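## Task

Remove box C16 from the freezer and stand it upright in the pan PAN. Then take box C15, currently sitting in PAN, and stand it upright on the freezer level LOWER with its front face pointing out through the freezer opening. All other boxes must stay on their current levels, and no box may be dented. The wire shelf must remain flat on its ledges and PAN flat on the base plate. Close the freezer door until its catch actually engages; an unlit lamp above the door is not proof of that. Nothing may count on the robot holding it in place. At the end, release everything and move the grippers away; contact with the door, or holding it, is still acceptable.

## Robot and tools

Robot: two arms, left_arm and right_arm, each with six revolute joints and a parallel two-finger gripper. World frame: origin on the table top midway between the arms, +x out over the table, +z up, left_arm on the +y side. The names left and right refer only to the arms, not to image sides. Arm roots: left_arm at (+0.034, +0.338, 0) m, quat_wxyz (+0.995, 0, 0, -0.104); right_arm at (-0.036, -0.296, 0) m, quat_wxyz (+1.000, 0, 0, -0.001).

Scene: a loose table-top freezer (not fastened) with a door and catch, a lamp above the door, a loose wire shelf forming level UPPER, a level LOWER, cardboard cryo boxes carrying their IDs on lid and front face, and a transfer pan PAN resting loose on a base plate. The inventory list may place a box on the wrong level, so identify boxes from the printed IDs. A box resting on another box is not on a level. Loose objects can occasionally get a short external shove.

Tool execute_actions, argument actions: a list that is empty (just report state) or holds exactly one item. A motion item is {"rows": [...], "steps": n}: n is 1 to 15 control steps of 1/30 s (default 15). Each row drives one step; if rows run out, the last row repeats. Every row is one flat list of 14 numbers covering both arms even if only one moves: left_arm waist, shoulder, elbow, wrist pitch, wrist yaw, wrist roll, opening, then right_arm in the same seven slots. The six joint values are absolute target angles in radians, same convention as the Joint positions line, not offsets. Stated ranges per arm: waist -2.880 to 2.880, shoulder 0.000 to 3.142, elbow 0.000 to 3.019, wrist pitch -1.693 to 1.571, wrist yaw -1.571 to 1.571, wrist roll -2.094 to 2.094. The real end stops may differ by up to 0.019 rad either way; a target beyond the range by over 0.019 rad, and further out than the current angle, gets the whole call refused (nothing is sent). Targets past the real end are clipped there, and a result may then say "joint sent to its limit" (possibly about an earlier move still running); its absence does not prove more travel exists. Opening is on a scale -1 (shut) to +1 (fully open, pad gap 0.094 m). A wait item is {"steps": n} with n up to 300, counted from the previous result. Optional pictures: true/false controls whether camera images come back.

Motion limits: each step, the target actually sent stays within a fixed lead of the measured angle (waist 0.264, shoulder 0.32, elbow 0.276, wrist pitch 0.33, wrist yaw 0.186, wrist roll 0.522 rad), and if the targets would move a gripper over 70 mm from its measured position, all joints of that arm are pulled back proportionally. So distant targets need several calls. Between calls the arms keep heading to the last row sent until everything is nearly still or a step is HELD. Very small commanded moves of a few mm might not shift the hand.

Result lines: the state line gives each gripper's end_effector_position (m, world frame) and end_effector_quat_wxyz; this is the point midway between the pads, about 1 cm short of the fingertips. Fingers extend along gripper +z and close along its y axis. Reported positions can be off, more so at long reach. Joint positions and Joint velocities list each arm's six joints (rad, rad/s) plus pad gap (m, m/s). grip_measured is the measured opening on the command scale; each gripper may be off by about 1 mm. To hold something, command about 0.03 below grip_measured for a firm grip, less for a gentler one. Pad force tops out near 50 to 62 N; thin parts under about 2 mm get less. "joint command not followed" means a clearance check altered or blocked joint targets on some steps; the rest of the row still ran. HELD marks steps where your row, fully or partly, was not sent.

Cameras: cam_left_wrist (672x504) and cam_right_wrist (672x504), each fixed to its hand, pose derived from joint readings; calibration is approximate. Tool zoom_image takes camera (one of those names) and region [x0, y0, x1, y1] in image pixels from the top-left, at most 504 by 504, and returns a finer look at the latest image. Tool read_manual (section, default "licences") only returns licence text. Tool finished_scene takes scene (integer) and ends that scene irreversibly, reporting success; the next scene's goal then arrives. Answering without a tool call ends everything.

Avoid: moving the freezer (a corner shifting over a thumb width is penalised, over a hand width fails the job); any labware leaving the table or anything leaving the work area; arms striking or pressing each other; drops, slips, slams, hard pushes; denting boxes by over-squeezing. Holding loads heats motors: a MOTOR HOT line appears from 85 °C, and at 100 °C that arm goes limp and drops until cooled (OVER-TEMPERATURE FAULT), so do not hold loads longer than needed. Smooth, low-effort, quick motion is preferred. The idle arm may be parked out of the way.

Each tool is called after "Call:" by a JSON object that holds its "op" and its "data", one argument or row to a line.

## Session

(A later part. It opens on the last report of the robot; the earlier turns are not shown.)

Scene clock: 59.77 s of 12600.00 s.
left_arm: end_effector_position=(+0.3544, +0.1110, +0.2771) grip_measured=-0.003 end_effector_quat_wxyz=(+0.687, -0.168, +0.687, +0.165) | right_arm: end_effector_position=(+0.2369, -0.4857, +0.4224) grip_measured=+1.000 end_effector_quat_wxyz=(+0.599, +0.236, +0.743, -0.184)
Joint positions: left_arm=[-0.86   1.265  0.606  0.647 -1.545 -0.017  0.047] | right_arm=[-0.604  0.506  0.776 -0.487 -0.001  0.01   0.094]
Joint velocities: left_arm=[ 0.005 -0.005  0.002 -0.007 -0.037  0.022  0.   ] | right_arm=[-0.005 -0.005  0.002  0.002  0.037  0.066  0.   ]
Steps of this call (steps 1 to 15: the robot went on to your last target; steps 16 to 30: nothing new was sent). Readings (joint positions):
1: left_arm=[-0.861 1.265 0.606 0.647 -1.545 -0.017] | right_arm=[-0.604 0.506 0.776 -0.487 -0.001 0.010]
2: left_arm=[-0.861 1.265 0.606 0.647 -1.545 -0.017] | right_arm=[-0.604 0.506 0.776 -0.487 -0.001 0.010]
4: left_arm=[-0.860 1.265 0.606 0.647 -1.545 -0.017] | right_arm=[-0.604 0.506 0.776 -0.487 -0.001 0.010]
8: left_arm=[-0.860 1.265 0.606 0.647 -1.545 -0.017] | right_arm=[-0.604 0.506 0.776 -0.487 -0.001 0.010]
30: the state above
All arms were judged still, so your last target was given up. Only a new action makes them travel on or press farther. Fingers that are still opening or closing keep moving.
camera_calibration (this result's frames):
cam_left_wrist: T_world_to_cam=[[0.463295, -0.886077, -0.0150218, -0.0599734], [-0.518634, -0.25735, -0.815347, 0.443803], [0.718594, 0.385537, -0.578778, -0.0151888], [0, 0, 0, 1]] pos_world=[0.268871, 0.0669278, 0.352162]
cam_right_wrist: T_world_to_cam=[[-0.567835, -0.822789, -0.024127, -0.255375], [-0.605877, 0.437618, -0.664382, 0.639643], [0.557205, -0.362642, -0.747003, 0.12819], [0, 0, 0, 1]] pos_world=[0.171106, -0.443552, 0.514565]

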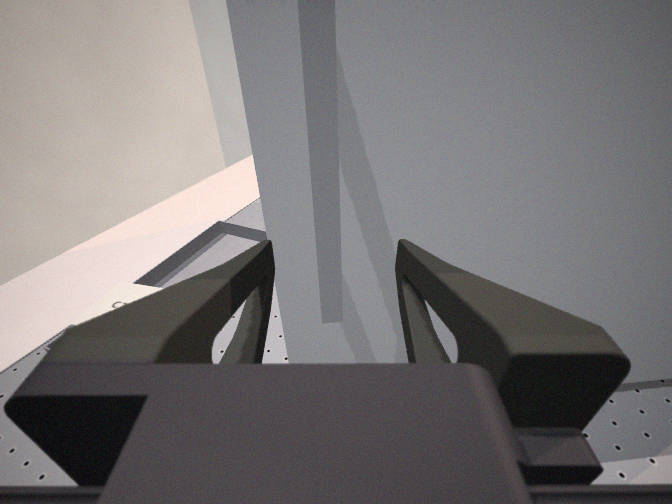

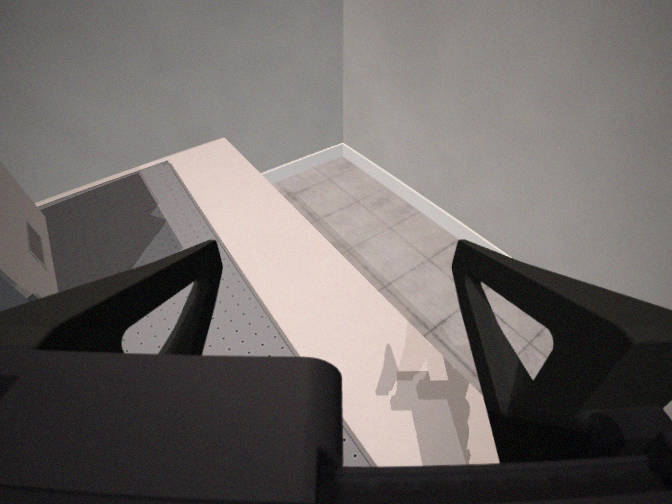

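Call:
{"op": "execute_actions", "data": {
  "actions": [
    {"rows":[[-0.86,1.02,0.443,0.58,-1.5,0,-1,-0.6,0.5,0.8,-0.5,0,0,1],[-0.86,1.02,0.443,0.58,-1.5,0,-1,-0.6,0.5,0.8,-0.5,0,0,1],[-0.86,1.02,0.443,0.58,-1.5,0,-1,-0.6,0.5,0.8,-0.5,0,0,1],[-0.86,1.02,0.443,0.58,-1.5,0,-1,-0.6,0.5,0.8,-0.5,0,0,1],[-0.86,1.02,0.443,0.58,-1.5,0,-1,-0.6,0.5,0.8,-0.5,0,0,1],[-0.86,1.02,0.443,0.58,-1.5,0,-1,-0.6,0.5,0.8,-0.5,0,0,1],[0.5,1.02,0.443,0.58,-1.5,0,-1,-0.6,0.5,0.8,-0.5,0,0,1]]}
  ],
  "pictures": false
}}

Call:
{"op": "execute_actions", "data": {
  "actions": [
    {"steps":25}
  ],
  "pictures": false
}}

Call:
{"op": "execute_actions", "data": {
  "actions": [
    {"rows":[[0.5,1.572,0.96,0.643,1.2,0,-1,-0.6,0.5,0.8,-0.5,0,0,1]]}
  ],
  "pictures": false
}}

Call:
{"op": "execute_actions", "data": {
  "actions": [
    {"steps":40}
  ]
}}

Scene clock: 64.87 s of 12600.00 s.
left_arm: end_effector_position=(+0.3616, +0.3898, +0.2763) grip_measured=-0.990 end_effector_quat_wxyz=(+0.603, -0.378, +0.598, +0.370) | right_arm: end_effector_position=(+0.2369, -0.4857, +0.4224) grip_measured=+1.000 end_effector_quat_wxyz=(+0.599, +0.236, +0.743, -0.184)
Joint positions: left_arm=[-0.177  1.014  0.427  0.587 -1.5   -0.014  0.   ] | right_arm=[-0.604  0.506  0.776 -0.487 -0.001  0.01   0.094]
Joint velocities: left_arm=[ 2.603 -0.005 -0.002 -0.002 -0.051 -0.066 -0.   ] | right_arm=[-0.015 -0.005 -0.017 -0.007  0.022 -0.037  0.   ]
Steps of this call (steps 1 to 138: nothing new was sent; steps 139 to 153: all 15 steps of this action). Readings (joint positions):
139: left_arm=[-0.860 1.249 0.591 0.637 -1.518 -0.016] | right_arm=[-0.604 0.506 0.776 -0.487 -0.001 0.010]
140: left_arm=[-0.860 1.209 0.553 0.617 -1.502 -0.014] | right_arm=[-0.604 0.506 0.776 -0.487 -0.001 0.010]
142: left_arm=[-0.860 1.097 0.466 0.595 -1.501 -0.014] | right_arm=[-0.604 0.506 0.776 -0.487 -0.001 0.010]
146: left_arm=[-0.784 0.993 0.427 0.590 -1.501 -0.014] | right_arm=[-0.604 0.506 0.776 -0.487 -0.001 0.010]
153: the state above

Scene clock: 65.70 s of 12600.00 s.
left_arm: end_effector_position=(+0.2552, +0.5852, +0.2762) grip_measured=-0.990 end_effector_quat_wxyz=(-0.444, +0.557, -0.436, -0.551) | right_arm: end_effector_position=(+0.2369, -0.4857, +0.4224) grip_measured=+1.000 end_effector_quat_wxyz=(+0.599, +0.236, +0.743, -0.184)
Joint positions: left_arm=[ 0.508  1.015  0.427  0.587 -1.5   -0.014  0.   ] | right_arm=[-0.604  0.506  0.776 -0.487 -0.001  0.01   0.094]
Joint velocities: left_arm=[-0.015 -0.015 -0.017 -0.007  0.007  0.066 -0.001] | right_arm=[ 0.005  0.005  0.017 -0.007  0.007  0.022  0.   ]
Steps of this call (steps 1 to 25: the robot went on to your last target). Readings (joint positions):
1: left_arm=[-0.088 1.015 0.427 0.587 -1.500 -0.014] | right_arm=[-0.604 0.506 0.776 -0.487 -0.001 0.010]
2: left_arm=[0.000 1.015 0.427 0.587 -1.500 -0.014] | right_arm=[-0.604 0.506 0.776 -0.487 -0.001 0.010]
4: left_arm=[0.178 1.015 0.427 0.587 -1.500 -0.014] | right_arm=[-0.604 0.506 0.776 -0.487 -0.001 0.010]
8: left_arm=[0.490 1.015 0.427 0.587 -1.500 -0.014] | right_arm=[-0.604 0.506 0.776 -0.487 -0.001 0.010]
25: the state above

Scene clock: 66.20 s of 12600.00 s.
left_arm: end_effector_position=(+0.5882, +0.6021, +0.2387) grip_measured=-0.990 end_effector_quat_wxyz=(+0.612, -0.291, +0.676, +0.290) | right_arm: end_effector_position=(+0.2369, -0.4857, +0.4224) grip_measured=+1.000 end_effector_quat_wxyz=(+0.599, +0.236, +0.743, -0.184)
Joint positions: left_arm=[ 0.508  1.589  0.883  0.61  -0.548 -0.014  0.   ] | right_arm=[-0.604  0.506  0.776 -0.487 -0.001  0.01   0.094]
Joint velocities: left_arm=[-0.005  0.103  0.491  0.066  2.484 -0.037  0.001] | right_arm=[-0.005 -0.005 -0.007  0.007  0.037 -0.066  0.   ]
Steps of this call (steps 1 to 15: all 15 steps of this action). Readings (joint positions):
1: left_arm=[0.508 1.025 0.432 0.590 -1.461 -0.014] | right_arm=[-0.604 0.506 0.776 -0.487 -0.001 0.010]
2: left_arm=[0.508 1.056 0.450 0.597 -1.411 -0.014] | right_arm=[-0.604 0.506 0.776 -0.487 -0.001 0.010]
4: left_arm=[0.508 1.154 0.511 0.603 -1.309 -0.014] | right_arm=[-0.604 0.506 0.776 -0.487 -0.001 0.010]
8: left_arm=[0.508 1.379 0.663 0.608 -1.097 -0.014] | right_arm=[-0.604 0.506 0.776 -0.487 -0.001 0.010]
15: the state above

Scene clock: 67.53 s of 12600.00 s.
left_arm: end_effector_position=(+0.5899, +0.3394, +0.2622) grip_measured=-0.991 end_effector_quat_wxyz=(+0.621, +0.291, +0.652, -0.324) | right_arm: end_effector_position=(+0.2369, -0.4857, +0.4224) grip_measured=+1.000 end_effector_quat_wxyz=(+0.599, +0.236, +0.743, -0.184)
Joint positions: left_arm=[ 0.504  1.589  0.915  0.624  1.195 -0.013  0.   ] | right_arm=[-0.604  0.506  0.776 -0.487 -0.001  0.01   0.094]
Joint velocities: left_arm=[-0.005 -0.015 -0.012 -0.002  0.007 -0.022  0.   ] | right_arm=[-0.034  0.005 -0.002  0.002 -0.022 -0.007  0.   ]
Steps of this call (steps 1 to 40: the robot went on to your last target). Readings (joint positions):
1: left_arm=[0.507 1.591 0.896 0.612 -0.449 -0.014] | right_arm=[-0.604 0.506 0.776 -0.487 -0.001 0.010]
2: left_arm=[0.507 1.590 0.904 0.616 -0.351 -0.014] | right_arm=[-0.604 0.506 0.776 -0.487 -0.001 0.010]
4: left_arm=[0.507 1.589 0.913 0.623 -0.156 -0.014] | right_arm=[-0.604 0.506 0.776 -0.487 -0.001 0.010]
8: left_arm=[0.507 1.589 0.915 0.624 0.236 -0.014] | right_arm=[-0.604 0.506 0.776 -0.487 -0.001 0.010]
40: the state above
camera_calibration (this result's frames):
cam_left_wrist: T_world_to_cam=[[-0.779338, -0.625272, 0.0408297, 0.662977], [-0.39725, 0.442638, -0.803906, 0.300375], [0.484587, -0.642734, -0.593354, 0.209819], [0, 0, 0, 1]] pos_world=[0.534332, 0.416441, 0.338901]
cam_right_wrist: T_world_to_cam=[[-0.567835, -0.822789, -0.024127, -0.255375], [-0.605877, 0.437618, -0.664382, 0.639643], [0.557205, -0.362642, -0.747003, 0.12819], [0, 0, 0, 1]] pos_world=[0.171106, -0.443552, 0.514565]

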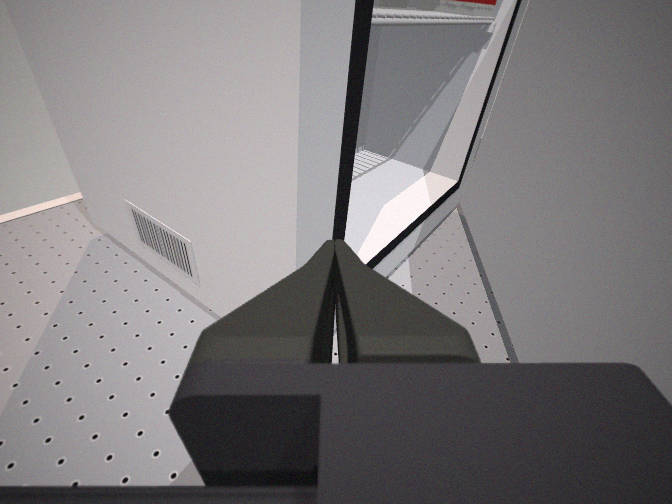

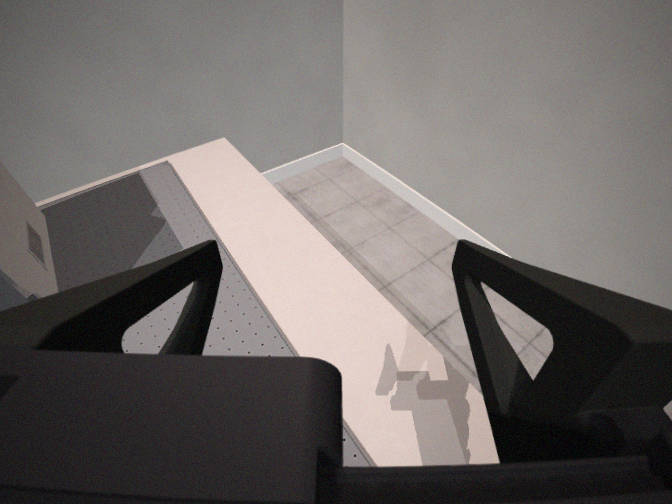

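Call:
{"op": "execute_actions", "data": {
  "actions": [
    {"rows":[[0.47,1.58,0.95,0.64,1.2,0,-1,-0.6,0.5,0.8,-0.5,0,0,1],[0.44,1.58,0.95,0.64,1.2,0,-1,-0.6,0.5,0.8,-0.5,0,0,1],[0.41,1.58,0.95,0.64,1.2,0,-1,-0.6,0.5,0.8,-0.5,0,0,1],[0.38,1.58,0.95,0.64,1.2,0,-1,-0.6,0.5,0.8,-0.5,0,0,1],[0.35,1.58,0.95,0.64,1.2,0,-1,-0.6,0.5,0.8,-0.5,0,0,1],[0.32,1.58,0.95,0.64,1.2,0,-1,-0.6,0.5,0.8,-0.5,0,0,1],[0.29,1.58,0.95,0.64,1.2,0,-1,-0.6,0.5,0.8,-0.5,0,0,1],[0.26,1.58,0.95,0.64,1.2,0,-1,-0.6,0.5,0.8,-0.5,0,0,1],[0.23,1.58,0.95,0.64,1.2,0,-1,-0.6,0.5,0.8,-0.5,0,0,1],[0.2,1.58,0.95,0.64,1.2,0,-1,-0.6,0.5,0.8,-0.5,0,0,1],[0.18,1.58,0.95,0.64,1.2,0,-1,-0.6,0.5,0.8,-0.5,0,0,1]]}
  ]
}}

Scene clock: 71.80 s of 12600.00 s.
left_arm: end_effector_position=(+0.5549, +0.1454, +0.2623) grip_measured=-0.991 end_effector_quat_wxyz=(+0.553, +0.403, +0.589, -0.430) | right_arm: end_effector_position=(+0.2369, -0.4857, +0.4224) grip_measured=+1.000 end_effector_quat_wxyz=(+0.599, +0.236, +0.743, -0.184)
Joint positions: left_arm=[ 0.148  1.589  0.915  0.624  1.198 -0.013  0.   ] | right_arm=[-0.604  0.506  0.776 -0.487 -0.001  0.01   0.094]
Joint velocities: left_arm=[-0.112 -0.005  0.002 -0.012 -0.007 -0.037  0.001] | right_arm=[-0.005 -0.005  0.007  0.012  0.007 -0.11   0.   ]
Steps of this call (steps 1 to 15: the robot went on to your last target; steps 16 to 113: nothing new was sent; steps 114 to 128: all 15 steps of this action). Readings (joint positions):
114: left_arm=[0.502 1.589 0.915 0.624 1.195 -0.013] | right_arm=[-0.604 0.506 0.776 -0.487 -0.001 0.010]
115: left_arm=[0.497 1.589 0.915 0.624 1.195 -0.013] | right_arm=[-0.604 0.506 0.776 -0.487 -0.001 0.010]
117: left_arm=[0.470 1.589 0.915 0.624 1.195 -0.013] | right_arm=[-0.604 0.506 0.776 -0.487 -0.001 0.010]
121: left_arm=[0.344 1.589 0.915 0.624 1.195 -0.013] | right_arm=[-0.604 0.506 0.776 -0.487 -0.001 0.010]
128: the state above
camera_calibration (this result's frames):
cam_left_wrist: T_world_to_cam=[[-0.949444, -0.311264, 0.0408868, 0.563111], [-0.216225, 0.553939, -0.803989, 0.25579], [0.227604, -0.772183, -0.593237, 0.263441], [0, 0, 0, 1]] pos_world=[0.529991, 0.237009, 0.338911]
cam_right_wrist: T_world_to_cam=[[-0.567835, -0.822789, -0.024127, -0.255375], [-0.605877, 0.437618, -0.664382, 0.639643], [0.557205, -0.362642, -0.747003, 0.12819], [0, 0, 0, 1]] pos_world=[0.171106, -0.443552, 0.514565]

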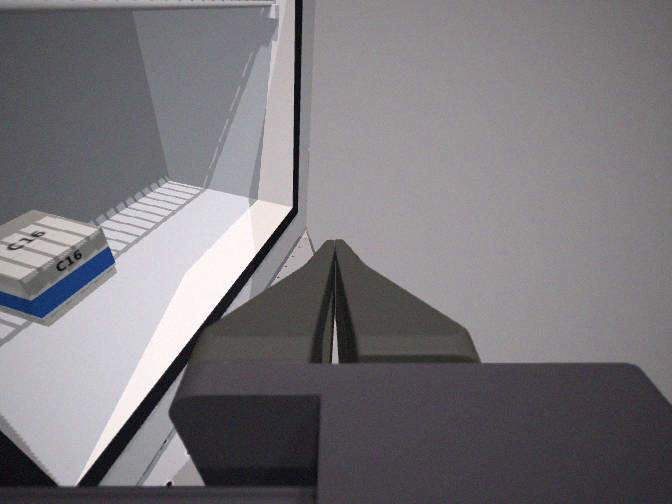

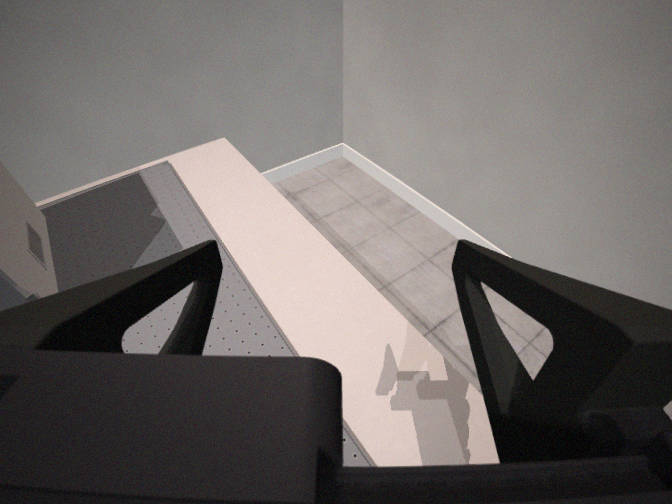

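Call:
{"op": "execute_actions", "data": {
  "actions": [
    {"rows":[[0.14,1.58,0.95,0.64,1.23,0,-1,-0.6,0.5,0.8,-0.5,0,0,1],[0.13,1.58,0.95,0.64,1.26,0,-1,-0.6,0.5,0.8,-0.5,0,0,1],[0.12,1.58,0.95,0.64,1.29,0,-1,-0.6,0.5,0.8,-0.5,0,0,1],[0.11,1.58,0.95,0.64,1.32,0,-1,-0.6,0.5,0.8,-0.5,0,0,1],[0.1,1.58,0.95,0.64,1.35,0,-1,-0.6,0.5,0.8,-0.5,0,0,1],[0.09,1.58,0.95,0.64,1.38,0,-1,-0.6,0.5,0.8,-0.5,0,0,1],[0.08,1.58,0.95,0.64,1.41,0,-1,-0.6,0.5,0.8,-0.5,0,0,1],[0.07,1.58,0.95,0.64,1.44,0,-1,-0.6,0.5,0.8,-0.5,0,0,1],[0.06,1.58,0.95,0.64,1.47,0,-1,-0.6,0.5,0.8,-0.5,0,0,1],[0.05,1.58,0.95,0.64,1.5,0,-1,-0.6,0.5,0.8,-0.5,0,0,1],[0.03,1.58,0.95,0.64,1.5,0,-1,-0.6,0.5,0.8,-0.5,0,0,1],[0.01,1.58,0.95,0.64,1.5,0,-1,-0.6,0.5,0.8,-0.5,0,0,1],[-0.01,1.58,0.95,0.64,1.5,0,-1,-0.6,0.5,0.8,-0.5,0,0,1],[-0.03,1.58,0.95,0.64,1.5,0,-1,-0.6,0.5,0.8,-0.5,0,0,1],[-0.05,1.58,0.95,0.64,1.5,0,-1,-0.6,0.5,0.8,-0.5,0,0,1]]}
  ]
}}

Scene clock: 78.53 s of 12600.00 s.
left_arm: end_effector_position=(+0.4758, +0.0780, +0.2649) grip_measured=-0.991 end_effector_quat_wxyz=(+0.454, +0.513, +0.489, -0.540) | right_arm: end_effector_position=(+0.2369, -0.4857, +0.4224) grip_measured=+1.000 end_effector_quat_wxyz=(+0.599, +0.236, +0.743, -0.184)
Joint positions: left_arm=[ 0.018  1.589  0.915  0.624  1.491 -0.012  0.   ] | right_arm=[-0.604  0.506  0.776 -0.487 -0.001  0.01   0.094]
Joint velocities: left_arm=[-0.532 -0.005 -0.007  0.007 -0.081  0.007  0.001] | right_arm=[ 0.005 -0.015 -0.012 -0.002  0.066 -0.022  0.   ]
Steps of this call (steps 1 to 30: the robot went on to your last target; steps 31 to 187: nothing new was sent; steps 188 to 202: all 15 steps of this action). Readings (joint positions):
188: left_arm=[0.175 1.589 0.915 0.624 1.210 -0.013] | right_arm=[-0.604 0.506 0.776 -0.487 -0.001 0.010]
189: left_arm=[0.171 1.589 0.915 0.624 1.233 -0.013] | right_arm=[-0.604 0.506 0.776 -0.487 -0.001 0.010]
191: left_arm=[0.155 1.589 0.915 0.624 1.289 -0.013] | right_arm=[-0.604 0.506 0.776 -0.487 -0.001 0.010]
195: left_arm=[0.100 1.589 0.915 0.624 1.410 -0.013] | right_arm=[-0.604 0.506 0.776 -0.487 -0.001 0.010]
202: the state above
camera_calibration (this result's frames):
cam_left_wrist: T_world_to_cam=[[-0.993546, 0.105073, 0.0427427, 0.454902], [0.0266566, 0.582524, -0.812376, 0.16252], [-0.110258, -0.805993, -0.581565, 0.391292], [0, 0, 0, 1]] pos_world=[0.490776, 0.172909, 0.340146]
cam_right_wrist: T_world_to_cam=[[-0.567835, -0.822789, -0.024127, -0.255375], [-0.605877, 0.437618, -0.664382, 0.639643], [0.557205, -0.362642, -0.747003, 0.12819], [0, 0, 0, 1]] pos_world=[0.171106, -0.443552, 0.514565]

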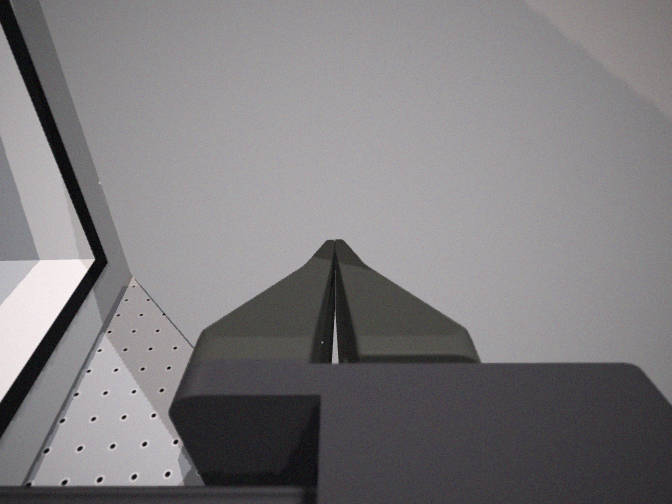

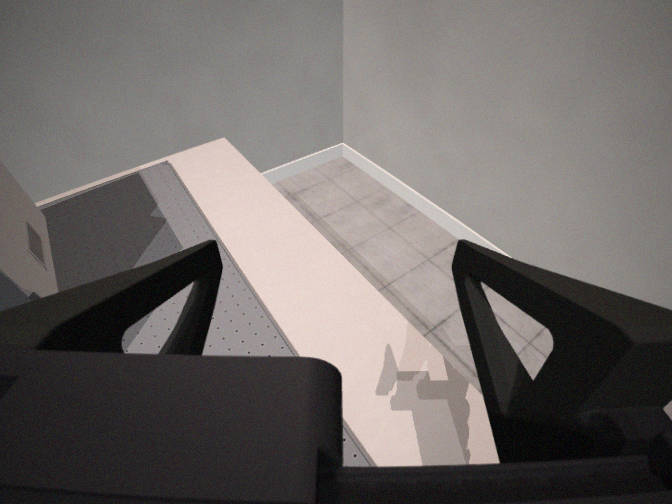

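Call:
{"op": "execute_actions", "data": {
  "actions": [
    {"rows":[[-0.07,1.58,0.95,0.64,1.49,0,-1,-0.6,0.5,0.8,-0.5,0,0,1],[-0.09,1.58,0.95,0.64,1.48,0,-1,-0.6,0.5,0.8,-0.5,0,0,1],[-0.11,1.58,0.95,0.64,1.46,0,-1,-0.6,0.5,0.8,-0.5,0,0,1],[-0.13,1.58,0.95,0.64,1.44,0,-1,-0.6,0.5,0.8,-0.5,0,0,1],[-0.15,1.58,0.95,0.64,1.42,0,-1,-0.6,0.5,0.8,-0.5,0,0,1],[-0.17,1.58,0.95,0.64,1.4,0,-1,-0.6,0.5,0.8,-0.5,0,0,1],[-0.19,1.58,0.95,0.64,1.38,0,-1,-0.6,0.5,0.8,-0.5,0,0,1],[-0.21,1.58,0.95,0.64,1.36,0,-1,-0.6,0.5,0.8,-0.5,0,0,1],[-0.23,1.58,0.95,0.64,1.34,0,-1,-0.6,0.5,0.8,-0.5,0,0,1],[-0.25,1.58,0.95,0.64,1.32,0,-1,-0.6,0.5,0.8,-0.5,0,0,1],[-0.27,1.58,0.95,0.64,1.3,0,-1,-0.6,0.5,0.8,-0.5,0,0,1],[-0.29,1.58,0.95,0.64,1.27,0,-1,-0.6,0.5,0.8,-0.5,0,0,1],[-0.31,1.58,0.95,0.64,1.24,0,-1,-0.6,0.5,0.8,-0.5,0,0,1],[-0.33,1.58,0.95,0.64,1.21,0,-1,-0.6,0.5,0.8,-0.5,0,0,1],[-0.35,1.58,0.95,0.64,1.18,0,-1,-0.6,0.5,0.8,-0.5,0,0,1]]}
  ],
  "pictures": false
}}

Call:
{"op": "execute_actions", "data": {
  "actions": [
    {"rows":[[-0.375,1.58,0.95,0.64,1.14,0,-1,-0.6,0.5,0.8,-0.5,0,0,1],[-0.4,1.58,0.95,0.64,1.1,0,-1,-0.6,0.5,0.8,-0.5,0,0,1],[-0.425,1.58,0.95,0.64,1.06,0,-1,-0.6,0.5,0.8,-0.5,0,0,1],[-0.45,1.58,0.95,0.64,1.02,0,-1,-0.6,0.5,0.8,-0.5,0,0,1],[-0.475,1.58,0.95,0.64,0.98,0,-1,-0.6,0.5,0.8,-0.5,0,0,1],[-0.5,1.58,0.95,0.64,0.94,0,-1,-0.6,0.5,0.8,-0.5,0,0,1],[-0.525,1.58,0.95,0.64,0.9,0,-1,-0.6,0.5,0.8,-0.5,0,0,1],[-0.55,1.58,0.95,0.64,0.86,0,-1,-0.6,0.5,0.8,-0.5,0,0,1],[-0.575,1.58,0.95,0.64,0.82,0,-1,-0.6,0.5,0.8,-0.5,0,0,1],[-0.6,1.58,0.95,0.64,0.78,0,-1,-0.6,0.5,0.8,-0.5,0,0,1],[-0.625,1.58,0.95,0.64,0.74,0,-1,-0.6,0.5,0.8,-0.5,0,0,1],[-0.65,1.58,0.95,0.64,0.7,0,-1,-0.6,0.5,0.8,-0.5,0,0,1],[-0.675,1.58,0.95,0.64,0.65,0,-1,-0.6,0.5,0.8,-0.5,0,0,1],[-0.7,1.58,0.95,0.64,0.6,0,-1,-0.6,0.5,0.8,-0.5,0,0,1]]}
  ],
  "pictures": false
}}

Call:
{"op": "execute_actions", "data": {
  "actions": [
    {"steps":15}
  ]
}}

Scene clock: 86.47 s of 12600.00 s.
left_arm: end_effector_position=(+0.4251, -0.0542, +0.2625) grip_measured=-0.991 end_effector_quat_wxyz=(+0.447, +0.522, +0.486, -0.540) | right_arm: end_effector_position=(+0.2369, -0.4857, +0.4224) grip_measured=+1.000 end_effector_quat_wxyz=(+0.599, +0.236, +0.743, -0.184)
Joint positions: left_arm=[-0.283  1.589  0.915  0.624  1.209 -0.012  0.   ] | right_arm=[-0.604  0.506  0.776 -0.487 -0.001  0.01   0.094]
Joint velocities: left_arm=[-0.747 -0.005 -0.007 -0.012 -0.769 -0.007 -0.   ] | right_arm=[-0.005 -0.005 -0.002 -0.002 -0.007  0.007  0.   ]
Steps of this call (steps 1 to 30: the robot went on to your last target; steps 31 to 223: nothing new was sent; steps 224 to 238: all 15 steps of this action). Readings (joint positions):
224: left_arm=[-0.058 1.589 0.915 0.624 1.495 -0.012] | right_arm=[-0.604 0.506 0.776 -0.487 -0.001 0.010]
225: left_arm=[-0.059 1.589 0.915 0.624 1.490 -0.012] | right_arm=[-0.604 0.506 0.776 -0.487 -0.001 0.010]
227: left_arm=[-0.072 1.589 0.915 0.624 1.460 -0.012] | right_arm=[-0.604 0.506 0.776 -0.487 -0.001 0.010]
231: left_arm=[-0.135 1.589 0.915 0.624 1.376 -0.012] | right_arm=[-0.604 0.506 0.776 -0.487 -0.001 0.010]
238: the state above

Scene clock: 86.97 s of 12600.00 s.
left_arm: end_effector_position=(+0.3461, -0.1943, +0.2585) grip_measured=-0.991 end_effector_quat_wxyz=(+0.497, +0.480, +0.538, -0.482) | right_arm: end_effector_position=(+0.2369, -0.4857, +0.4224) grip_measured=+1.000 end_effector_quat_wxyz=(+0.599, +0.236, +0.743, -0.184)
Joint positions: left_arm=[-0.669  1.589  0.915  0.624  0.62  -0.012  0.   ] | right_arm=[-0.604  0.506  0.776 -0.487 -0.001  0.01   0.094]
Joint velocities: left_arm=[-0.679  0.015 -0.007  0.012 -0.374  0.066 -0.   ] | right_arm=[-0.005  0.005 -0.002 -0.007  0.051 -0.022  0.   ]
Steps of this call (steps 1 to 15: all 15 steps of this action). Readings (joint positions):
1: left_arm=[-0.308 1.589 0.915 0.624 1.175 -0.012] | right_arm=[-0.604 0.506 0.776 -0.487 -0.001 0.010]
2: left_arm=[-0.333 1.589 0.915 0.624 1.137 -0.012] | right_arm=[-0.604 0.506 0.776 -0.487 -0.001 0.010]
4: left_arm=[-0.384 1.589 0.915 0.624 1.056 -0.012] | right_arm=[-0.604 0.506 0.776 -0.487 -0.001 0.010]
8: left_arm=[-0.486 1.589 0.915 0.624 0.896 -0.012] | right_arm=[-0.604 0.506 0.776 -0.487 -0.001 0.010]
15: the state above

Scene clock: 87.47 s of 12600.00 s.
left_arm: end_effector_position=(+0.3278, -0.2059, +0.2585) grip_measured=-0.991 end_effector_quat_wxyz=(+0.492, +0.487, +0.533, -0.487) | right_arm: end_effector_position=(+0.2369, -0.4857, +0.4224) grip_measured=+1.000 end_effector_quat_wxyz=(+0.599, +0.236, +0.743, -0.184)
Joint positions: left_arm=[-0.708  1.589  0.915  0.624  0.604 -0.012  0.   ] | right_arm=[-0.604  0.506  0.776 -0.487 -0.001  0.01   0.094]
Joint velocities: left_arm=[-0.015  0.015 -0.027 -0.002  0.051 -0.007 -0.   ] | right_arm=[ 0.015 -0.005 -0.002 -0.012  0.007  0.037  0.   ]
Steps of this call (steps 1 to 15: the robot went on to your last target). Readings (joint positions):
1: left_arm=[-0.689 1.589 0.915 0.624 0.612 -0.012] | right_arm=[-0.604 0.506 0.776 -0.487 -0.001 0.010]
2: left_arm=[-0.705 1.589 0.915 0.624 0.610 -0.012] | right_arm=[-0.604 0.506 0.776 -0.487 -0.001 0.010]
4: left_arm=[-0.718 1.589 0.915 0.624 0.609 -0.012] | right_arm=[-0.604 0.506 0.776 -0.487 -0.001 0.010]
8: left_arm=[-0.712 1.589 0.915 0.624 0.605 -0.012] | right_arm=[-0.604 0.506 0.776 -0.487 -0.001 0.010]
15: the state above
camera_calibration (this result's frames):
cam_left_wrist: T_world_to_cam=[[-0.998251, -0.055392, 0.020679, 0.312199], [-0.0502321, 0.610051, -0.790768, 0.351945], [0.031187, -0.790424, -0.611766, 0.107055], [0, 0, 0, 1]] pos_world=[0.325993, -0.112792, 0.337344]
cam_right_wrist: T_world_to_cam=[[-0.567835, -0.822789, -0.024127, -0.255375], [-0.605877, 0.437618, -0.664382, 0.639643], [0.557205, -0.362642, -0.747003, 0.12819], [0, 0, 0, 1]] pos_world=[0.171106, -0.443552, 0.514565]

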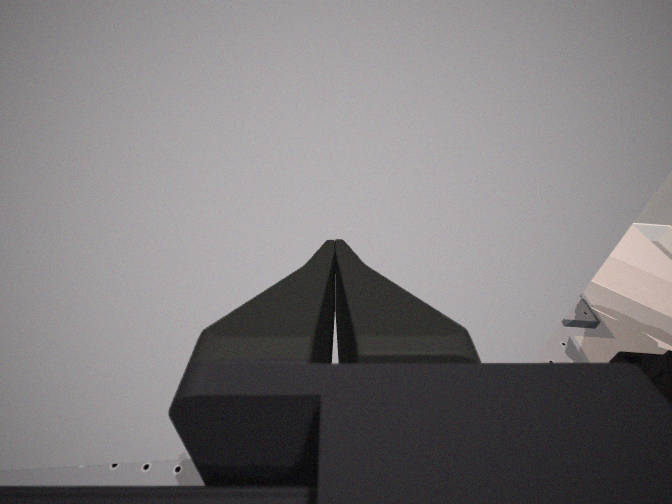

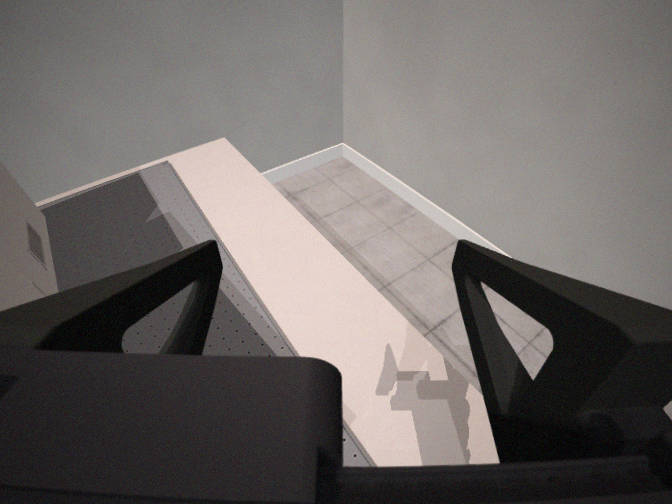

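Call:
{"op": "execute_actions", "data": {
  "actions": [
    {"rows":[[-0.7,1.58,0.95,0.64,0.6,0,-1,-0.6,0.1,0.22,-1.0,0,0,1]]}
  ],
  "pictures": false
}}

Call:
{"op": "execute_actions", "data": {
  "actions": [
    {"rows":[[-0.7,1.58,0.95,0.64,0.6,0,-1,0.15,0.1,0.22,-1.0,0,0,1]]}
  ],
  "pictures": false
}}

Call:
{"op": "execute_actions", "data": {
  "actions": [
    {"rows":[[-0.7,1.58,0.95,0.64,0.6,0,-1,0.15,0.1,0.22,-0.75,0,0,1]]}
  ]
}}

Scene clock: 92.97 s of 12600.00 s.
left_arm: end_effector_position=(+0.3278, -0.2059, +0.2585) grip_measured=-0.991 end_effector_quat_wxyz=(+0.492, +0.487, +0.533, -0.487) | right_arm: end_effector_position=(+0.1179, -0.4031, +0.0792) grip_measured=+1.000 end_effector_quat_wxyz=(+0.315, +0.287, +0.900, -0.096)
Joint positions: left_arm=[-0.708  1.589  0.915  0.624  0.604 -0.012  0.   ] | right_arm=[-0.604  0.114  0.194 -0.979 -0.001  0.01   0.094]
Joint velocities: left_arm=[ 0.015 -0.005 -0.017 -0.002 -0.007  0.037 -0.   ] | right_arm=[-0.005 -0.073 -0.637 -0.422 -0.037  0.007  0.   ]
Steps of this call (steps 1 to 15: the robot went on to your last target; steps 16 to 150: nothing new was sent; steps 151 to 165: all 15 steps of this action). Readings (joint positions):
151: left_arm=[-0.708 1.589 0.915 0.624 0.604 -0.012] | right_arm=[-0.604 0.496 0.766 -0.504 -0.001 0.010]
152: left_arm=[-0.708 1.589 0.915 0.624 0.604 -0.012] | right_arm=[-0.604 0.469 0.742 -0.540 -0.001 0.010]
154: left_arm=[-0.708 1.589 0.915 0.624 0.604 -0.012] | right_arm=[-0.604 0.383 0.660 -0.624 -0.001 0.010]
158: left_arm=[-0.708 1.589 0.915 0.624 0.604 -0.012] | right_arm=[-0.604 0.219 0.481 -0.783 -0.001 0.010]
165: the state above

Scene clock: 93.47 s of 12600.00 s.
left_arm: end_effector_position=(+0.3278, -0.2059, +0.2585) grip_measured=-0.991 end_effector_quat_wxyz=(+0.492, +0.487, +0.533, -0.487) | right_arm: end_effector_position=(+0.1431, -0.2667, +0.0678) grip_measured=+1.000 end_effector_quat_wxyz=(+0.313, -0.074, +0.946, +0.028)
Joint positions: left_arm=[-0.708  1.589  0.915  0.624  0.604 -0.012  0.   ] | right_arm=[ 0.169  0.112  0.177 -0.995 -0.     0.01   0.094]
Joint velocities: left_arm=[ 0.005 -0.005  0.007 -0.002  0.037 -0.022 -0.   ] | right_arm=[-0.21  -0.005  0.012  0.002 -0.037  0.022  0.   ]
Steps of this call (steps 1 to 15: all 15 steps of this action). Readings (joint positions):
1: left_arm=[-0.708 1.589 0.915 0.624 0.604 -0.012] | right_arm=[-0.585 0.113 0.179 -0.990 0.004 0.010]
2: left_arm=[-0.708 1.589 0.915 0.624 0.604 -0.012] | right_arm=[-0.526 0.113 0.175 -0.995 0.004 0.010]
4: left_arm=[-0.708 1.589 0.915 0.624 0.604 -0.012] | right_arm=[-0.355 0.113 0.177 -0.995 0.004 0.010]
8: left_arm=[-0.708 1.589 0.915 0.624 0.604 -0.012] | right_arm=[0.023 0.112 0.177 -0.995 0.003 0.010]
15: the state above

Scene clock: 93.97 s of 12600.00 s.
left_arm: end_effector_position=(+0.3278, -0.2059, +0.2585) grip_measured=-0.991 end_effector_quat_wxyz=(+0.492, +0.487, +0.533, -0.487) | right_arm: end_effector_position=(+0.1830, -0.2630, +0.1066) grip_measured=+1.000 end_effector_quat_wxyz=(+0.417, -0.065, +0.906, +0.034)
Joint positions: left_arm=[-0.708  1.589  0.915  0.624  0.604 -0.012  0.   ] | right_arm=[ 0.156  0.111  0.18  -0.775 -0.     0.01   0.094]
Joint velocities: left_arm=[-0.005 -0.015 -0.007  0.007  0.051  0.022  0.   ] | right_arm=[-0.005 -0.005  0.007 -0.007  0.037 -0.022  0.   ]
Steps of this call (steps 1 to 15: all 15 steps of this action). Readings (joint positions):
1: left_arm=[-0.708 1.589 0.915 0.624 0.604 -0.012] | right_arm=[0.162 0.112 0.176 -0.961 -0.000 0.010]
2: left_arm=[-0.708 1.589 0.915 0.624 0.604 -0.012] | right_arm=[0.158 0.112 0.173 -0.897 -0.000 0.010]
4: left_arm=[-0.708 1.589 0.915 0.624 0.604 -0.012] | right_arm=[0.156 0.111 0.179 -0.811 -0.000 0.010]
8: left_arm=[-0.708 1.589 0.915 0.624 0.604 -0.012] | right_arm=[0.156 0.111 0.180 -0.777 -0.000 0.010]
15: the state above
camera_calibration (this result's frames):
cam_left_wrist: T_world_to_cam=[[-0.998251, -0.055392, 0.020679, 0.312199], [-0.0502321, 0.610051, -0.790768, 0.351945], [0.031187, -0.790424, -0.611766, 0.107055], [0, 0, 0, 1]] pos_world=[0.325993, -0.112792, 0.337344]
cam_right_wrist: T_world_to_cam=[[0.142919, -0.989496, -0.0217216, -0.284552], [-0.962883, -0.13393, -0.234347, 0.168868], [0.228976, 0.0544079, -0.97191, 0.196807], [0, 0, 0, 1]] pos_world=[0.158204, -0.269655, 0.224672]

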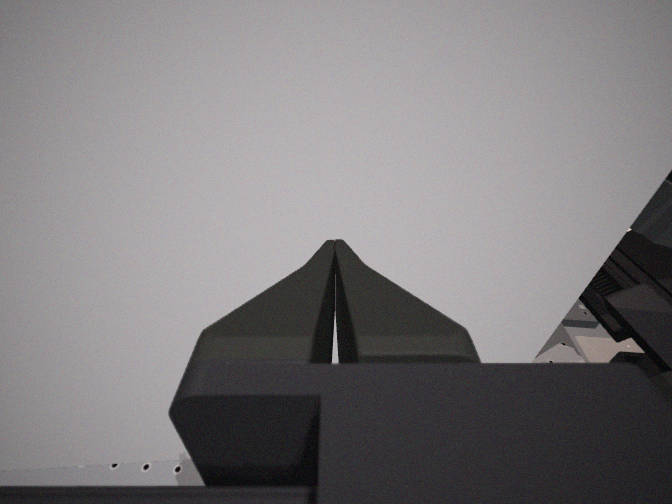

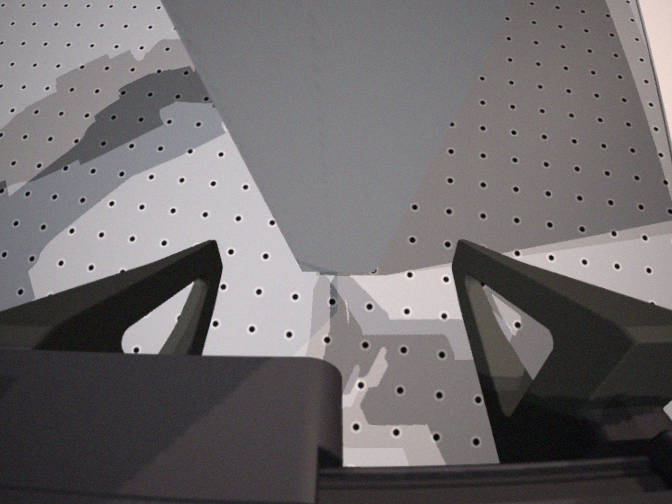

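Call:
{"op": "execute_actions", "data": {
  "actions": [
    {"rows":[[-0.7,1.58,0.95,0.64,0.6,0,-1,0.15,0.1,0.22,-0.48,0,0,1]],"steps":10}
  ],
  "pictures": false
}}

Call:
{"op": "execute_actions", "data": {
  "actions": [
    {"rows":[[-0.435,1.618,0.754,0.864,-0.64,0,1,0.15,0.1,0.22,-0.48,0,0,1]]}
  ],
  "pictures": false
}}

Call:
{"op": "execute_actions", "data": {
  "actions": [
    {"steps":15}
  ]
}}

Scene clock: 97.23 s of 12600.00 s.
left_arm: end_effector_position=(+0.3278, -0.2059, +0.2585) grip_measured=-0.991 end_effector_quat_wxyz=(+0.492, +0.487, +0.533, -0.487) | right_arm: end_effector_position=(+0.2184, -0.2576, +0.1639) grip_measured=+1.000 end_effector_quat_wxyz=(+0.537, -0.060, +0.841, +0.044)
Joint positions: left_arm=[-0.708  1.589  0.915  0.624  0.604 -0.012  0.   ] | right_arm=[ 0.156  0.11   0.183 -0.507 -0.     0.01   0.094]
Joint velocities: left_arm=[-0.005 -0.015  0.002 -0.007  0.007  0.037  0.001] | right_arm=[-0.015  0.015 -0.012 -0.012 -0.007 -0.007  0.   ]
Steps of this call (steps 1 to 15: the robot went on to your last target; steps 16 to 88: nothing new was sent; steps 89 to 98: all 10 steps of this action). Readings (joint positions):
89: left_arm=[-0.708 1.589 0.915 0.624 0.604 -0.012] | right_arm=[0.156 0.111 0.178 -0.732 -0.000 0.010]
90: left_arm=[-0.708 1.589 0.915 0.624 0.604 -0.012] | right_arm=[0.156 0.111 0.173 -0.653 -0.000 0.010]
92: left_arm=[-0.708 1.589 0.915 0.624 0.604 -0.012] | right_arm=[0.156 0.111 0.180 -0.552 -0.000 0.010]
96: left_arm=[-0.708 1.589 0.915 0.624 0.604 -0.012] | right_arm=[0.156 0.110 0.183 -0.508 -0.000 0.010]
98: the state above

Scene clock: 97.73 s of 12600.00 s.
left_arm: end_effector_position=(+0.5537, +0.0695, +0.2111) grip_measured=+1.000 end_effector_quat_wxyz=(+0.699, +0.039, +0.713, -0.037) | right_arm: end_effector_position=(+0.2184, -0.2576, +0.1639) grip_measured=+1.000 end_effector_quat_wxyz=(+0.537, -0.060, +0.841, +0.044)
Joint positions: left_arm=[-0.413  1.613  0.754  0.836 -0.515 -0.011  0.094] | right_arm=[ 0.156  0.11   0.183 -0.507 -0.     0.01   0.094]
Joint velocities: left_arm=[-0.132 -0.005 -0.007  0.066 -2.542 -0.022  0.   ] | right_arm=[-0.015  0.005 -0.022 -0.017 -0.007 -0.007  0.   ]
Steps of this call (steps 1 to 15: all 15 steps of this action). Readings (joint positions):
1: left_arm=[-0.702 1.589 0.907 0.639 0.572 -0.012] | right_arm=[0.156 0.110 0.183 -0.507 -0.000 0.010]
2: left_arm=[-0.691 1.589 0.892 0.670 0.534 -0.012] | right_arm=[0.156 0.110 0.183 -0.507 -0.000 0.010]
4: left_arm=[-0.642 1.590 0.855 0.715 0.451 -0.012] | right_arm=[0.156 0.110 0.183 -0.507 -0.000 0.010]
8: left_arm=[-0.508 1.596 0.785 0.791 0.184 -0.011] | right_arm=[0.156 0.110 0.183 -0.507 -0.000 0.010]
15: the state above

Scene clock: 98.23 s of 12600.00 s.
left_arm: end_effector_position=(+0.5513, +0.0831, +0.2125) grip_measured=+1.000 end_effector_quat_wxyz=(+0.702, -0.000, +0.712, +0.000) | right_arm: end_effector_position=(+0.2184, -0.2576, +0.1639) grip_measured=+1.000 end_effector_quat_wxyz=(+0.537, -0.060, +0.841, +0.044)
Joint positions: left_arm=[-0.426  1.613  0.754  0.841 -0.635 -0.011  0.094] | right_arm=[ 0.156  0.11   0.183 -0.507 -0.     0.01   0.094]
Joint velocities: left_arm=[ 0.015  0.015  0.002 -0.007 -0.037 -0.022  0.   ] | right_arm=[-0.005 -0.005 -0.012  0.012 -0.022 -0.007  0.   ]
Steps of this call (steps 1 to 15: the robot went on to your last target). Readings (joint positions):
1: left_arm=[-0.415 1.613 0.754 0.838 -0.585 -0.011] | right_arm=[0.156 0.110 0.183 -0.507 -0.000 0.010]
2: left_arm=[-0.417 1.613 0.754 0.840 -0.618 -0.011] | right_arm=[0.156 0.110 0.183 -0.507 -0.000 0.010]
4: left_arm=[-0.420 1.613 0.754 0.840 -0.633 -0.011] | right_arm=[0.156 0.110 0.183 -0.507 -0.000 0.010]
8: left_arm=[-0.426 1.613 0.754 0.841 -0.635 -0.011] | right_arm=[0.156 0.110 0.183 -0.507 -0.000 0.010]
15: the state above
camera_calibration (this result's frames):
cam_left_wrist: T_world_to_cam=[[0.00510101, -0.999799, -0.019411, 0.0861044], [-0.590714, 0.0126497, -0.806782, 0.501516], [0.806865, 0.0155818, -0.590531, -0.198686], [0, 0, 0, 1]] pos_world=[0.456126, 0.0828389, 0.288955]
cam_right_wrist: T_world_to_cam=[[0.149045, -0.988552, -0.0234517, -0.283782], [-0.864974, -0.118847, -0.48754, 0.241155], [0.479171, 0.0929506, -0.872786, 0.183094], [0, 0, 0, 1]] pos_world=[0.163155, -0.268892, 0.270719]

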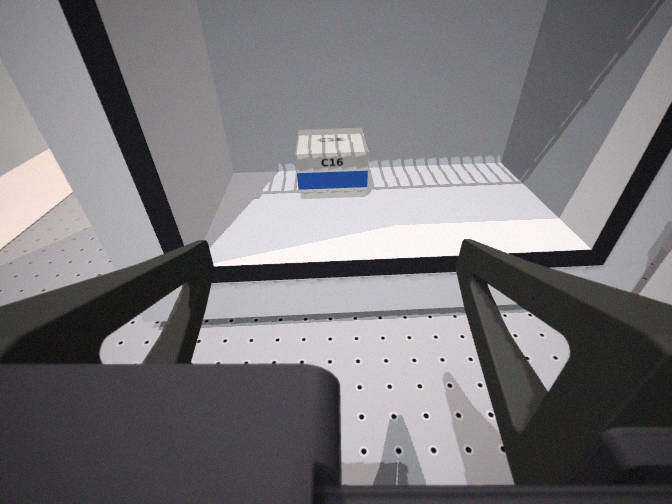

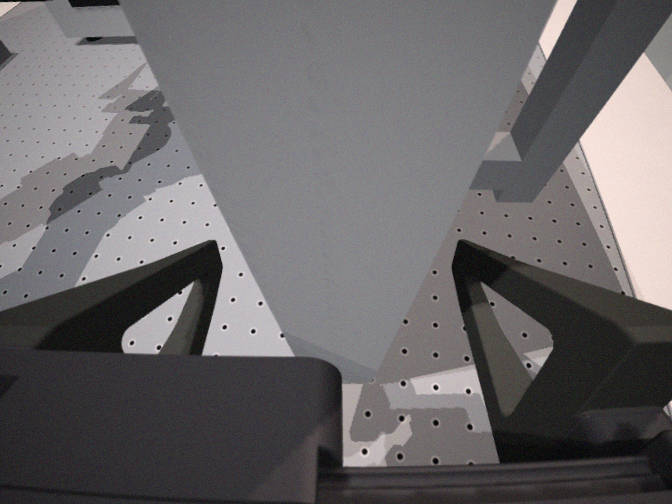

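Call:
{"op": "execute_actions", "data": {
  "actions": [
    {"rows":[[-0.33,1.78,1.05,0.57,-0.52,-0.08,1,0.15,0.1,0.22,-0.48,0,0,1],[-0.33,1.78,1.05,0.57,-0.52,-0.08,1,0.15,0.1,0.22,-0.48,0,0,1],[-0.33,1.78,1.05,0.57,-0.52,-0.08,1,0.15,0.1,0.22,-0.48,0,0,1],[-0.33,1.78,1.05,0.57,-0.52,-0.08,1,0.15,0.1,0.22,-0.48,0,0,1],[-0.33,1.78,1.05,0.57,-0.52,-0.08,1,0.15,0.1,0.22,-0.48,0,0,1],[-0.33,1.78,1.05,0.57,-0.52,-0.08,1,0.15,0.1,0.22,-0.48,0,0,1],[-0.33,1.78,1.05,0.57,-0.52,-0.08,1,0.15,0.1,0.22,-0.48,0,0,1],[-0.33,1.78,1.05,0.57,-0.52,-0.08,1,0.15,0.1,0.22,-0.48,0,0,1],[-0.33,1.78,1.05,0.57,-0.52,-0.08,1,0.15,0.1,0.22,-0.48,0,0,1],[-0.33,1.78,1.05,0.57,-0.52,-0.08,1,0.15,0.1,0.22,-0.48,0,0,1],[-0.27,1.86,1.2,0.43,-0.46,-0.12,1,0.15,0.1,0.22,-0.48,0,0,1]]}
  ],
  "pictures": false
}}

Call:
{"op": "execute_actions", "data": {
  "actions": [
    {"rows":[[-0.223,1.94,1.345,0.295,-0.405,-0.16,1,0.15,0.1,0.22,-0.48,0,0,1]]}
  ]
}}

Scene clock: 106.33 s of 12600.00 s.
left_arm: end_effector_position=(+0.6880, +0.0706, +0.1736) grip_measured=+1.000 end_effector_quat_wxyz=(+0.624, +0.018, +0.781, +0.002) | right_arm: end_effector_position=(+0.2184, -0.2576, +0.1639) grip_measured=+1.000 end_effector_quat_wxyz=(+0.537, -0.060, +0.841, +0.044)
Joint positions: left_arm=[-0.288  1.845  1.143  0.452 -0.464 -0.087  0.094] | right_arm=[ 0.156  0.11   0.183 -0.507 -0.     0.01   0.094]
Joint velocities: left_arm=[ 0.22   0.239  0.471 -0.178 -0.007 -0.081  0.   ] | right_arm=[-0.005 -0.005 -0.007 -0.022 -0.007  0.037  0.   ]
Steps of this call (steps 1 to 15: the robot went on to your last target; steps 16 to 228: nothing new was sent; steps 229 to 243: all 15 steps of this action). Readings (joint positions):
229: left_arm=[-0.421 1.619 0.765 0.812 -0.604 -0.017] | right_arm=[0.156 0.110 0.183 -0.507 -0.000 0.010]
230: left_arm=[-0.413 1.634 0.797 0.754 -0.572 -0.022] | right_arm=[0.156 0.110 0.183 -0.507 -0.000 0.010]
232: left_arm=[-0.386 1.694 0.891 0.663 -0.537 -0.033] | right_arm=[0.156 0.110 0.183 -0.507 -0.000 0.010]
236: left_arm=[-0.335 1.787 1.019 0.589 -0.523 -0.050] | right_arm=[0.156 0.110 0.183 -0.507 -0.000 0.010]
243: the state above

Scene clock: 106.83 s of 12600.00 s.
left_arm: end_effector_position=(+0.7434, +0.0919, +0.1585) grip_measured=+1.000 end_effector_quat_wxyz=(+0.593, -0.004, +0.806, -0.000) | right_arm: end_effector_position=(+0.2184, -0.2576, +0.1639) grip_measured=+1.000 end_effector_quat_wxyz=(+0.537, -0.060, +0.841, +0.044)
Joint positions: left_arm=[-0.216  1.936  1.303  0.303 -0.409 -0.141  0.094] | right_arm=[ 0.156  0.11   0.183 -0.507 -0.     0.01   0.094]
Joint velocities: left_arm=[-0.005  0.015  0.007  0.002  0.007 -0.037  0.   ] | right_arm=[-0.015 -0.015  0.007  0.002  0.007  0.051  0.   ]
Steps of this call (steps 1 to 15: all 15 steps of this action). Readings (joint positions):
1: left_arm=[-0.277 1.857 1.168 0.422 -0.440 -0.096] | right_arm=[0.156 0.110 0.183 -0.507 -0.000 0.010]
2: left_arm=[-0.267 1.873 1.206 0.375 -0.420 -0.106] | right_arm=[0.156 0.110 0.183 -0.507 -0.000 0.010]
4: left_arm=[-0.245 1.913 1.276 0.328 -0.410 -0.119] | right_arm=[0.156 0.110 0.183 -0.507 -0.000 0.010]
8: left_arm=[-0.217 1.935 1.303 0.306 -0.409 -0.134] | right_arm=[0.156 0.110 0.183 -0.507 -0.000 0.010]
15: the state above
camera_calibration (this result's frames):
cam_left_wrist: T_world_to_cam=[[0.00571996, -0.999879, -0.0144381, 0.0916068], [-0.795286, 0.00420416, -0.60622, 0.692385], [0.606207, 0.01495, -0.795166, -0.204063], [0, 0, 0, 1]] pos_world=[0.673825, 0.0917356, 0.258796]
cam_right_wrist: T_world_to_cam=[[0.149045, -0.988552, -0.0234517, -0.283782], [-0.864974, -0.118847, -0.48754, 0.241155], [0.479171, 0.0929506, -0.872786, 0.183094], [0, 0, 0, 1]] pos_world=[0.163155, -0.268892, 0.270719]

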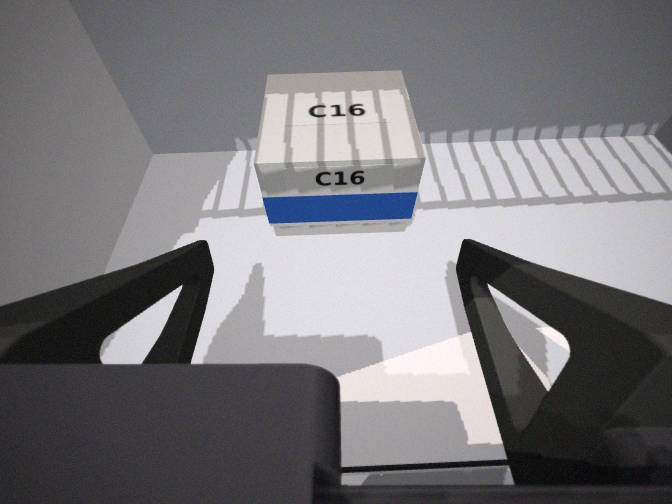

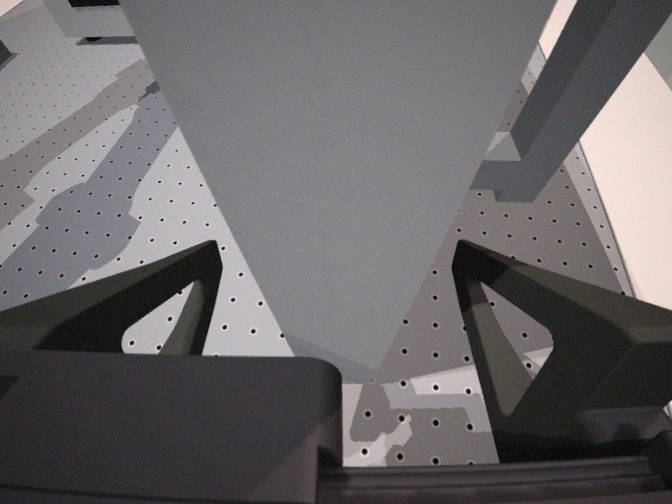

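Call:
{"op": "execute_actions", "data": {
  "actions": [
    {"rows":[[-0.2,2.0,1.43,0.275,-0.39,-0.14,1,0.15,0.1,0.22,-0.48,0,0,1],[-0.2,2.0,1.43,0.275,-0.39,-0.14,1,0.15,0.1,0.22,-0.48,0,0,1],[-0.2,2.0,1.43,0.275,-0.39,-0.14,1,0.15,0.1,0.22,-0.48,0,0,1],[-0.2,2.0,1.43,0.275,-0.39,-0.14,1,0.15,0.1,0.22,-0.48,0,0,1],[-0.2,2.0,1.43,0.275,-0.39,-0.14,1,0.15,0.1,0.22,-0.48,0,0,1],[-0.185,2.064,1.515,0.245,-0.368,-0.135,1,0.15,0.1,0.22,-0.48,0,0,1]]}
  ]
}}

Scene clock: 112.27 s of 12600.00 s.
left_arm: end_effector_position=(+0.7861, +0.0798, +0.1485) grip_measured=+1.000 end_effector_quat_wxyz=(+0.591, -0.002, +0.807, -0.006) | right_arm: end_effector_position=(+0.2184, -0.2576, +0.1639) grip_measured=+1.000 end_effector_quat_wxyz=(+0.537, -0.060, +0.841, +0.044)
Joint positions: left_arm=[-0.203  2.042  1.452  0.259 -0.384 -0.141  0.094] | right_arm=[ 0.156  0.11   0.183 -0.507 -0.     0.01   0.094]
Joint velocities: left_arm=[-0.005 -0.005 -0.012 -0.007  0.066 -0.007  0.   ] | right_arm=[-0.005 -0.015 -0.022 -0.012 -0.066 -0.007  0.   ]
Steps of this call (steps 1 to 15: the robot went on to your last target; steps 16 to 90: nothing new was sent; then 1.93 s passed at rest; steps 91 to 105: all 15 steps of this action). Readings (joint positions):
91: left_arm=[-0.215 1.939 1.308 0.299 -0.403 -0.143] | right_arm=[0.156 0.110 0.183 -0.507 -0.000 0.010]
92: left_arm=[-0.215 1.948 1.324 0.291 -0.398 -0.143] | right_arm=[0.156 0.110 0.183 -0.507 -0.000 0.010]
94: left_arm=[-0.213 1.971 1.359 0.287 -0.394 -0.143] | right_arm=[0.156 0.110 0.183 -0.507 -0.000 0.010]
98: left_arm=[-0.205 2.022 1.429 0.263 -0.374 -0.143] | right_arm=[0.156 0.110 0.183 -0.507 -0.000 0.010]
105: the state above
camera_calibration (this result's frames):
cam_left_wrist: T_world_to_cam=[[-0.00442172, -0.999963, -0.00738886, 0.0861215], [-0.797625, 0.0079834, -0.603101, 0.721415], [0.603138, 0.00322679, -0.79763, -0.234003], [0, 0, 0, 1]] pos_world=[0.716935, 0.0811141, 0.249075]
cam_right_wrist: T_world_to_cam=[[0.149045, -0.988552, -0.0234517, -0.283782], [-0.864974, -0.118847, -0.48754, 0.241155], [0.479171, 0.0929506, -0.872786, 0.183094], [0, 0, 0, 1]] pos_world=[0.163155, -0.268892, 0.270719]

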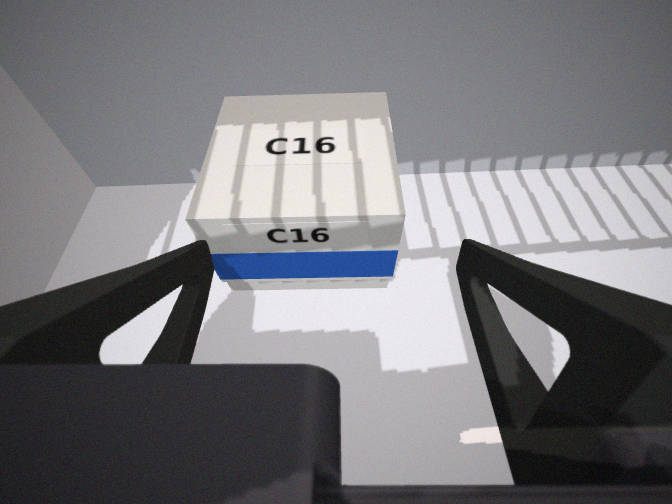

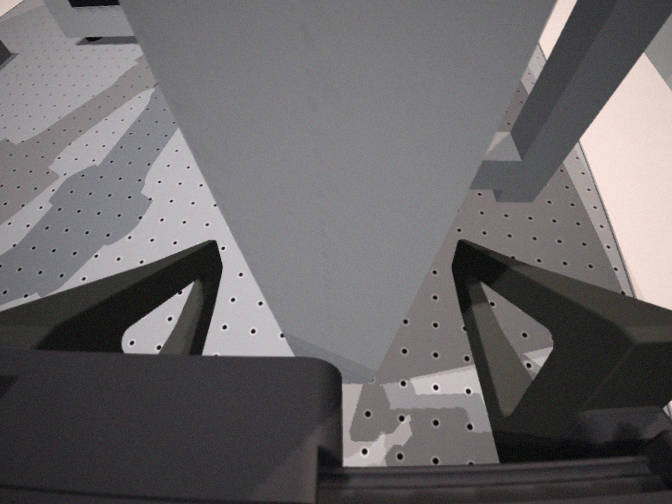

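Call:
{"op": "execute_actions", "data": {
  "actions": [
    {"rows":[[-0.203,2.0,1.42,0.26,-0.384,-0.14,1,0.15,0.1,0.22,-0.48,0,0,1],[-0.203,2.0,1.42,0.26,-0.384,-0.14,1,0.15,0.1,0.22,-0.48,0,0,1],[-0.203,2.0,1.42,0.26,-0.384,-0.14,1,0.15,0.1,0.22,-0.48,0,0,1],[-0.203,2.0,1.42,0.26,-0.384,-0.14,1,0.15,0.1,0.22,-0.48,0,0,1],[-0.203,2.0,1.42,0.26,-0.384,-0.14,1,0.15,0.1,0.22,-0.48,0,0,1],[-0.203,2.0,1.42,0.26,-0.384,-0.14,1,0.15,0.1,0.22,-0.48,0,0,1],[-0.172,2.0,1.42,0.26,-0.384,-0.14,1,0.15,0.1,0.22,-0.48,0,0,1]]}
  ]
}}

Scene clock: 116.93 s of 12600.00 s.
left_arm: end_effector_position=(+0.7837, +0.1030, +0.1398) grip_measured=+1.000 end_effector_quat_wxyz=(+0.583, -0.011, +0.812, +0.005) | right_arm: end_effector_position=(+0.2184, -0.2576, +0.1639) grip_measured=+1.000 end_effector_quat_wxyz=(+0.537, -0.060, +0.841, +0.044)
Joint positions: left_arm=[-0.177  2.031  1.42   0.259 -0.386 -0.141  0.094] | right_arm=[ 0.156  0.11   0.183 -0.507 -0.     0.01   0.094]
Joint velocities: left_arm=[ 0.073  0.005  0.002  0.002 -0.007 -0.007  0.   ] | right_arm=[-0.005 -0.015 -0.017 -0.017 -0.022  0.037  0.   ]
Steps of this call (steps 1 to 15: the robot went on to your last target; steps 16 to 90: nothing new was sent; then 1.17 s passed at rest; steps 91 to 105: all 15 steps of this action). Readings (joint positions):
91: left_arm=[-0.204 2.039 1.448 0.259 -0.386 -0.141] | right_arm=[0.156 0.110 0.183 -0.507 -0.000 0.010]
92: left_arm=[-0.204 2.035 1.441 0.259 -0.386 -0.141] | right_arm=[0.156 0.110 0.183 -0.507 -0.000 0.010]
94: left_arm=[-0.204 2.031 1.429 0.259 -0.386 -0.141] | right_arm=[0.156 0.110 0.183 -0.507 -0.000 0.010]
98: left_arm=[-0.201 2.031 1.420 0.259 -0.386 -0.141] | right_arm=[0.156 0.110 0.183 -0.507 -0.000 0.010]
105: the state above
camera_calibration (this result's frames):
cam_left_wrist: T_world_to_cam=[[0.0227041, -0.999609, -0.0162979, 0.0891824], [-0.80898, -0.00879116, -0.58777, 0.722543], [0.587397, 0.0265294, -0.808864, -0.228077], [0, 0, 0, 1]] pos_world=[0.71647, 0.10155, 0.24166]
cam_right_wrist: T_world_to_cam=[[0.149045, -0.988552, -0.0234517, -0.283782], [-0.864974, -0.118847, -0.48754, 0.241155], [0.479171, 0.0929506, -0.872786, 0.183094], [0, 0, 0, 1]] pos_world=[0.163155, -0.268892, 0.270719]

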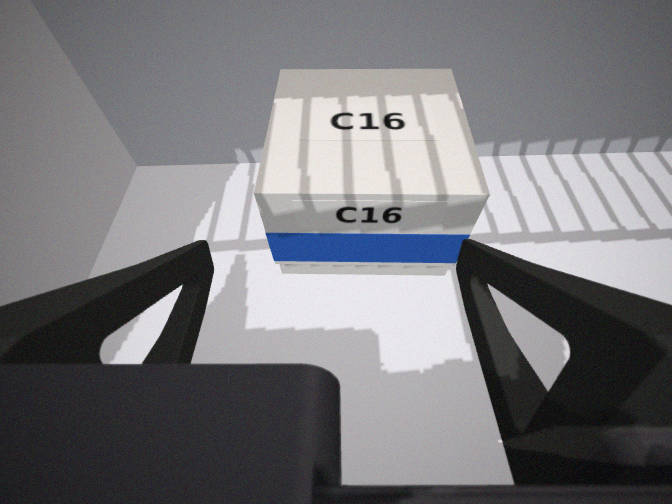

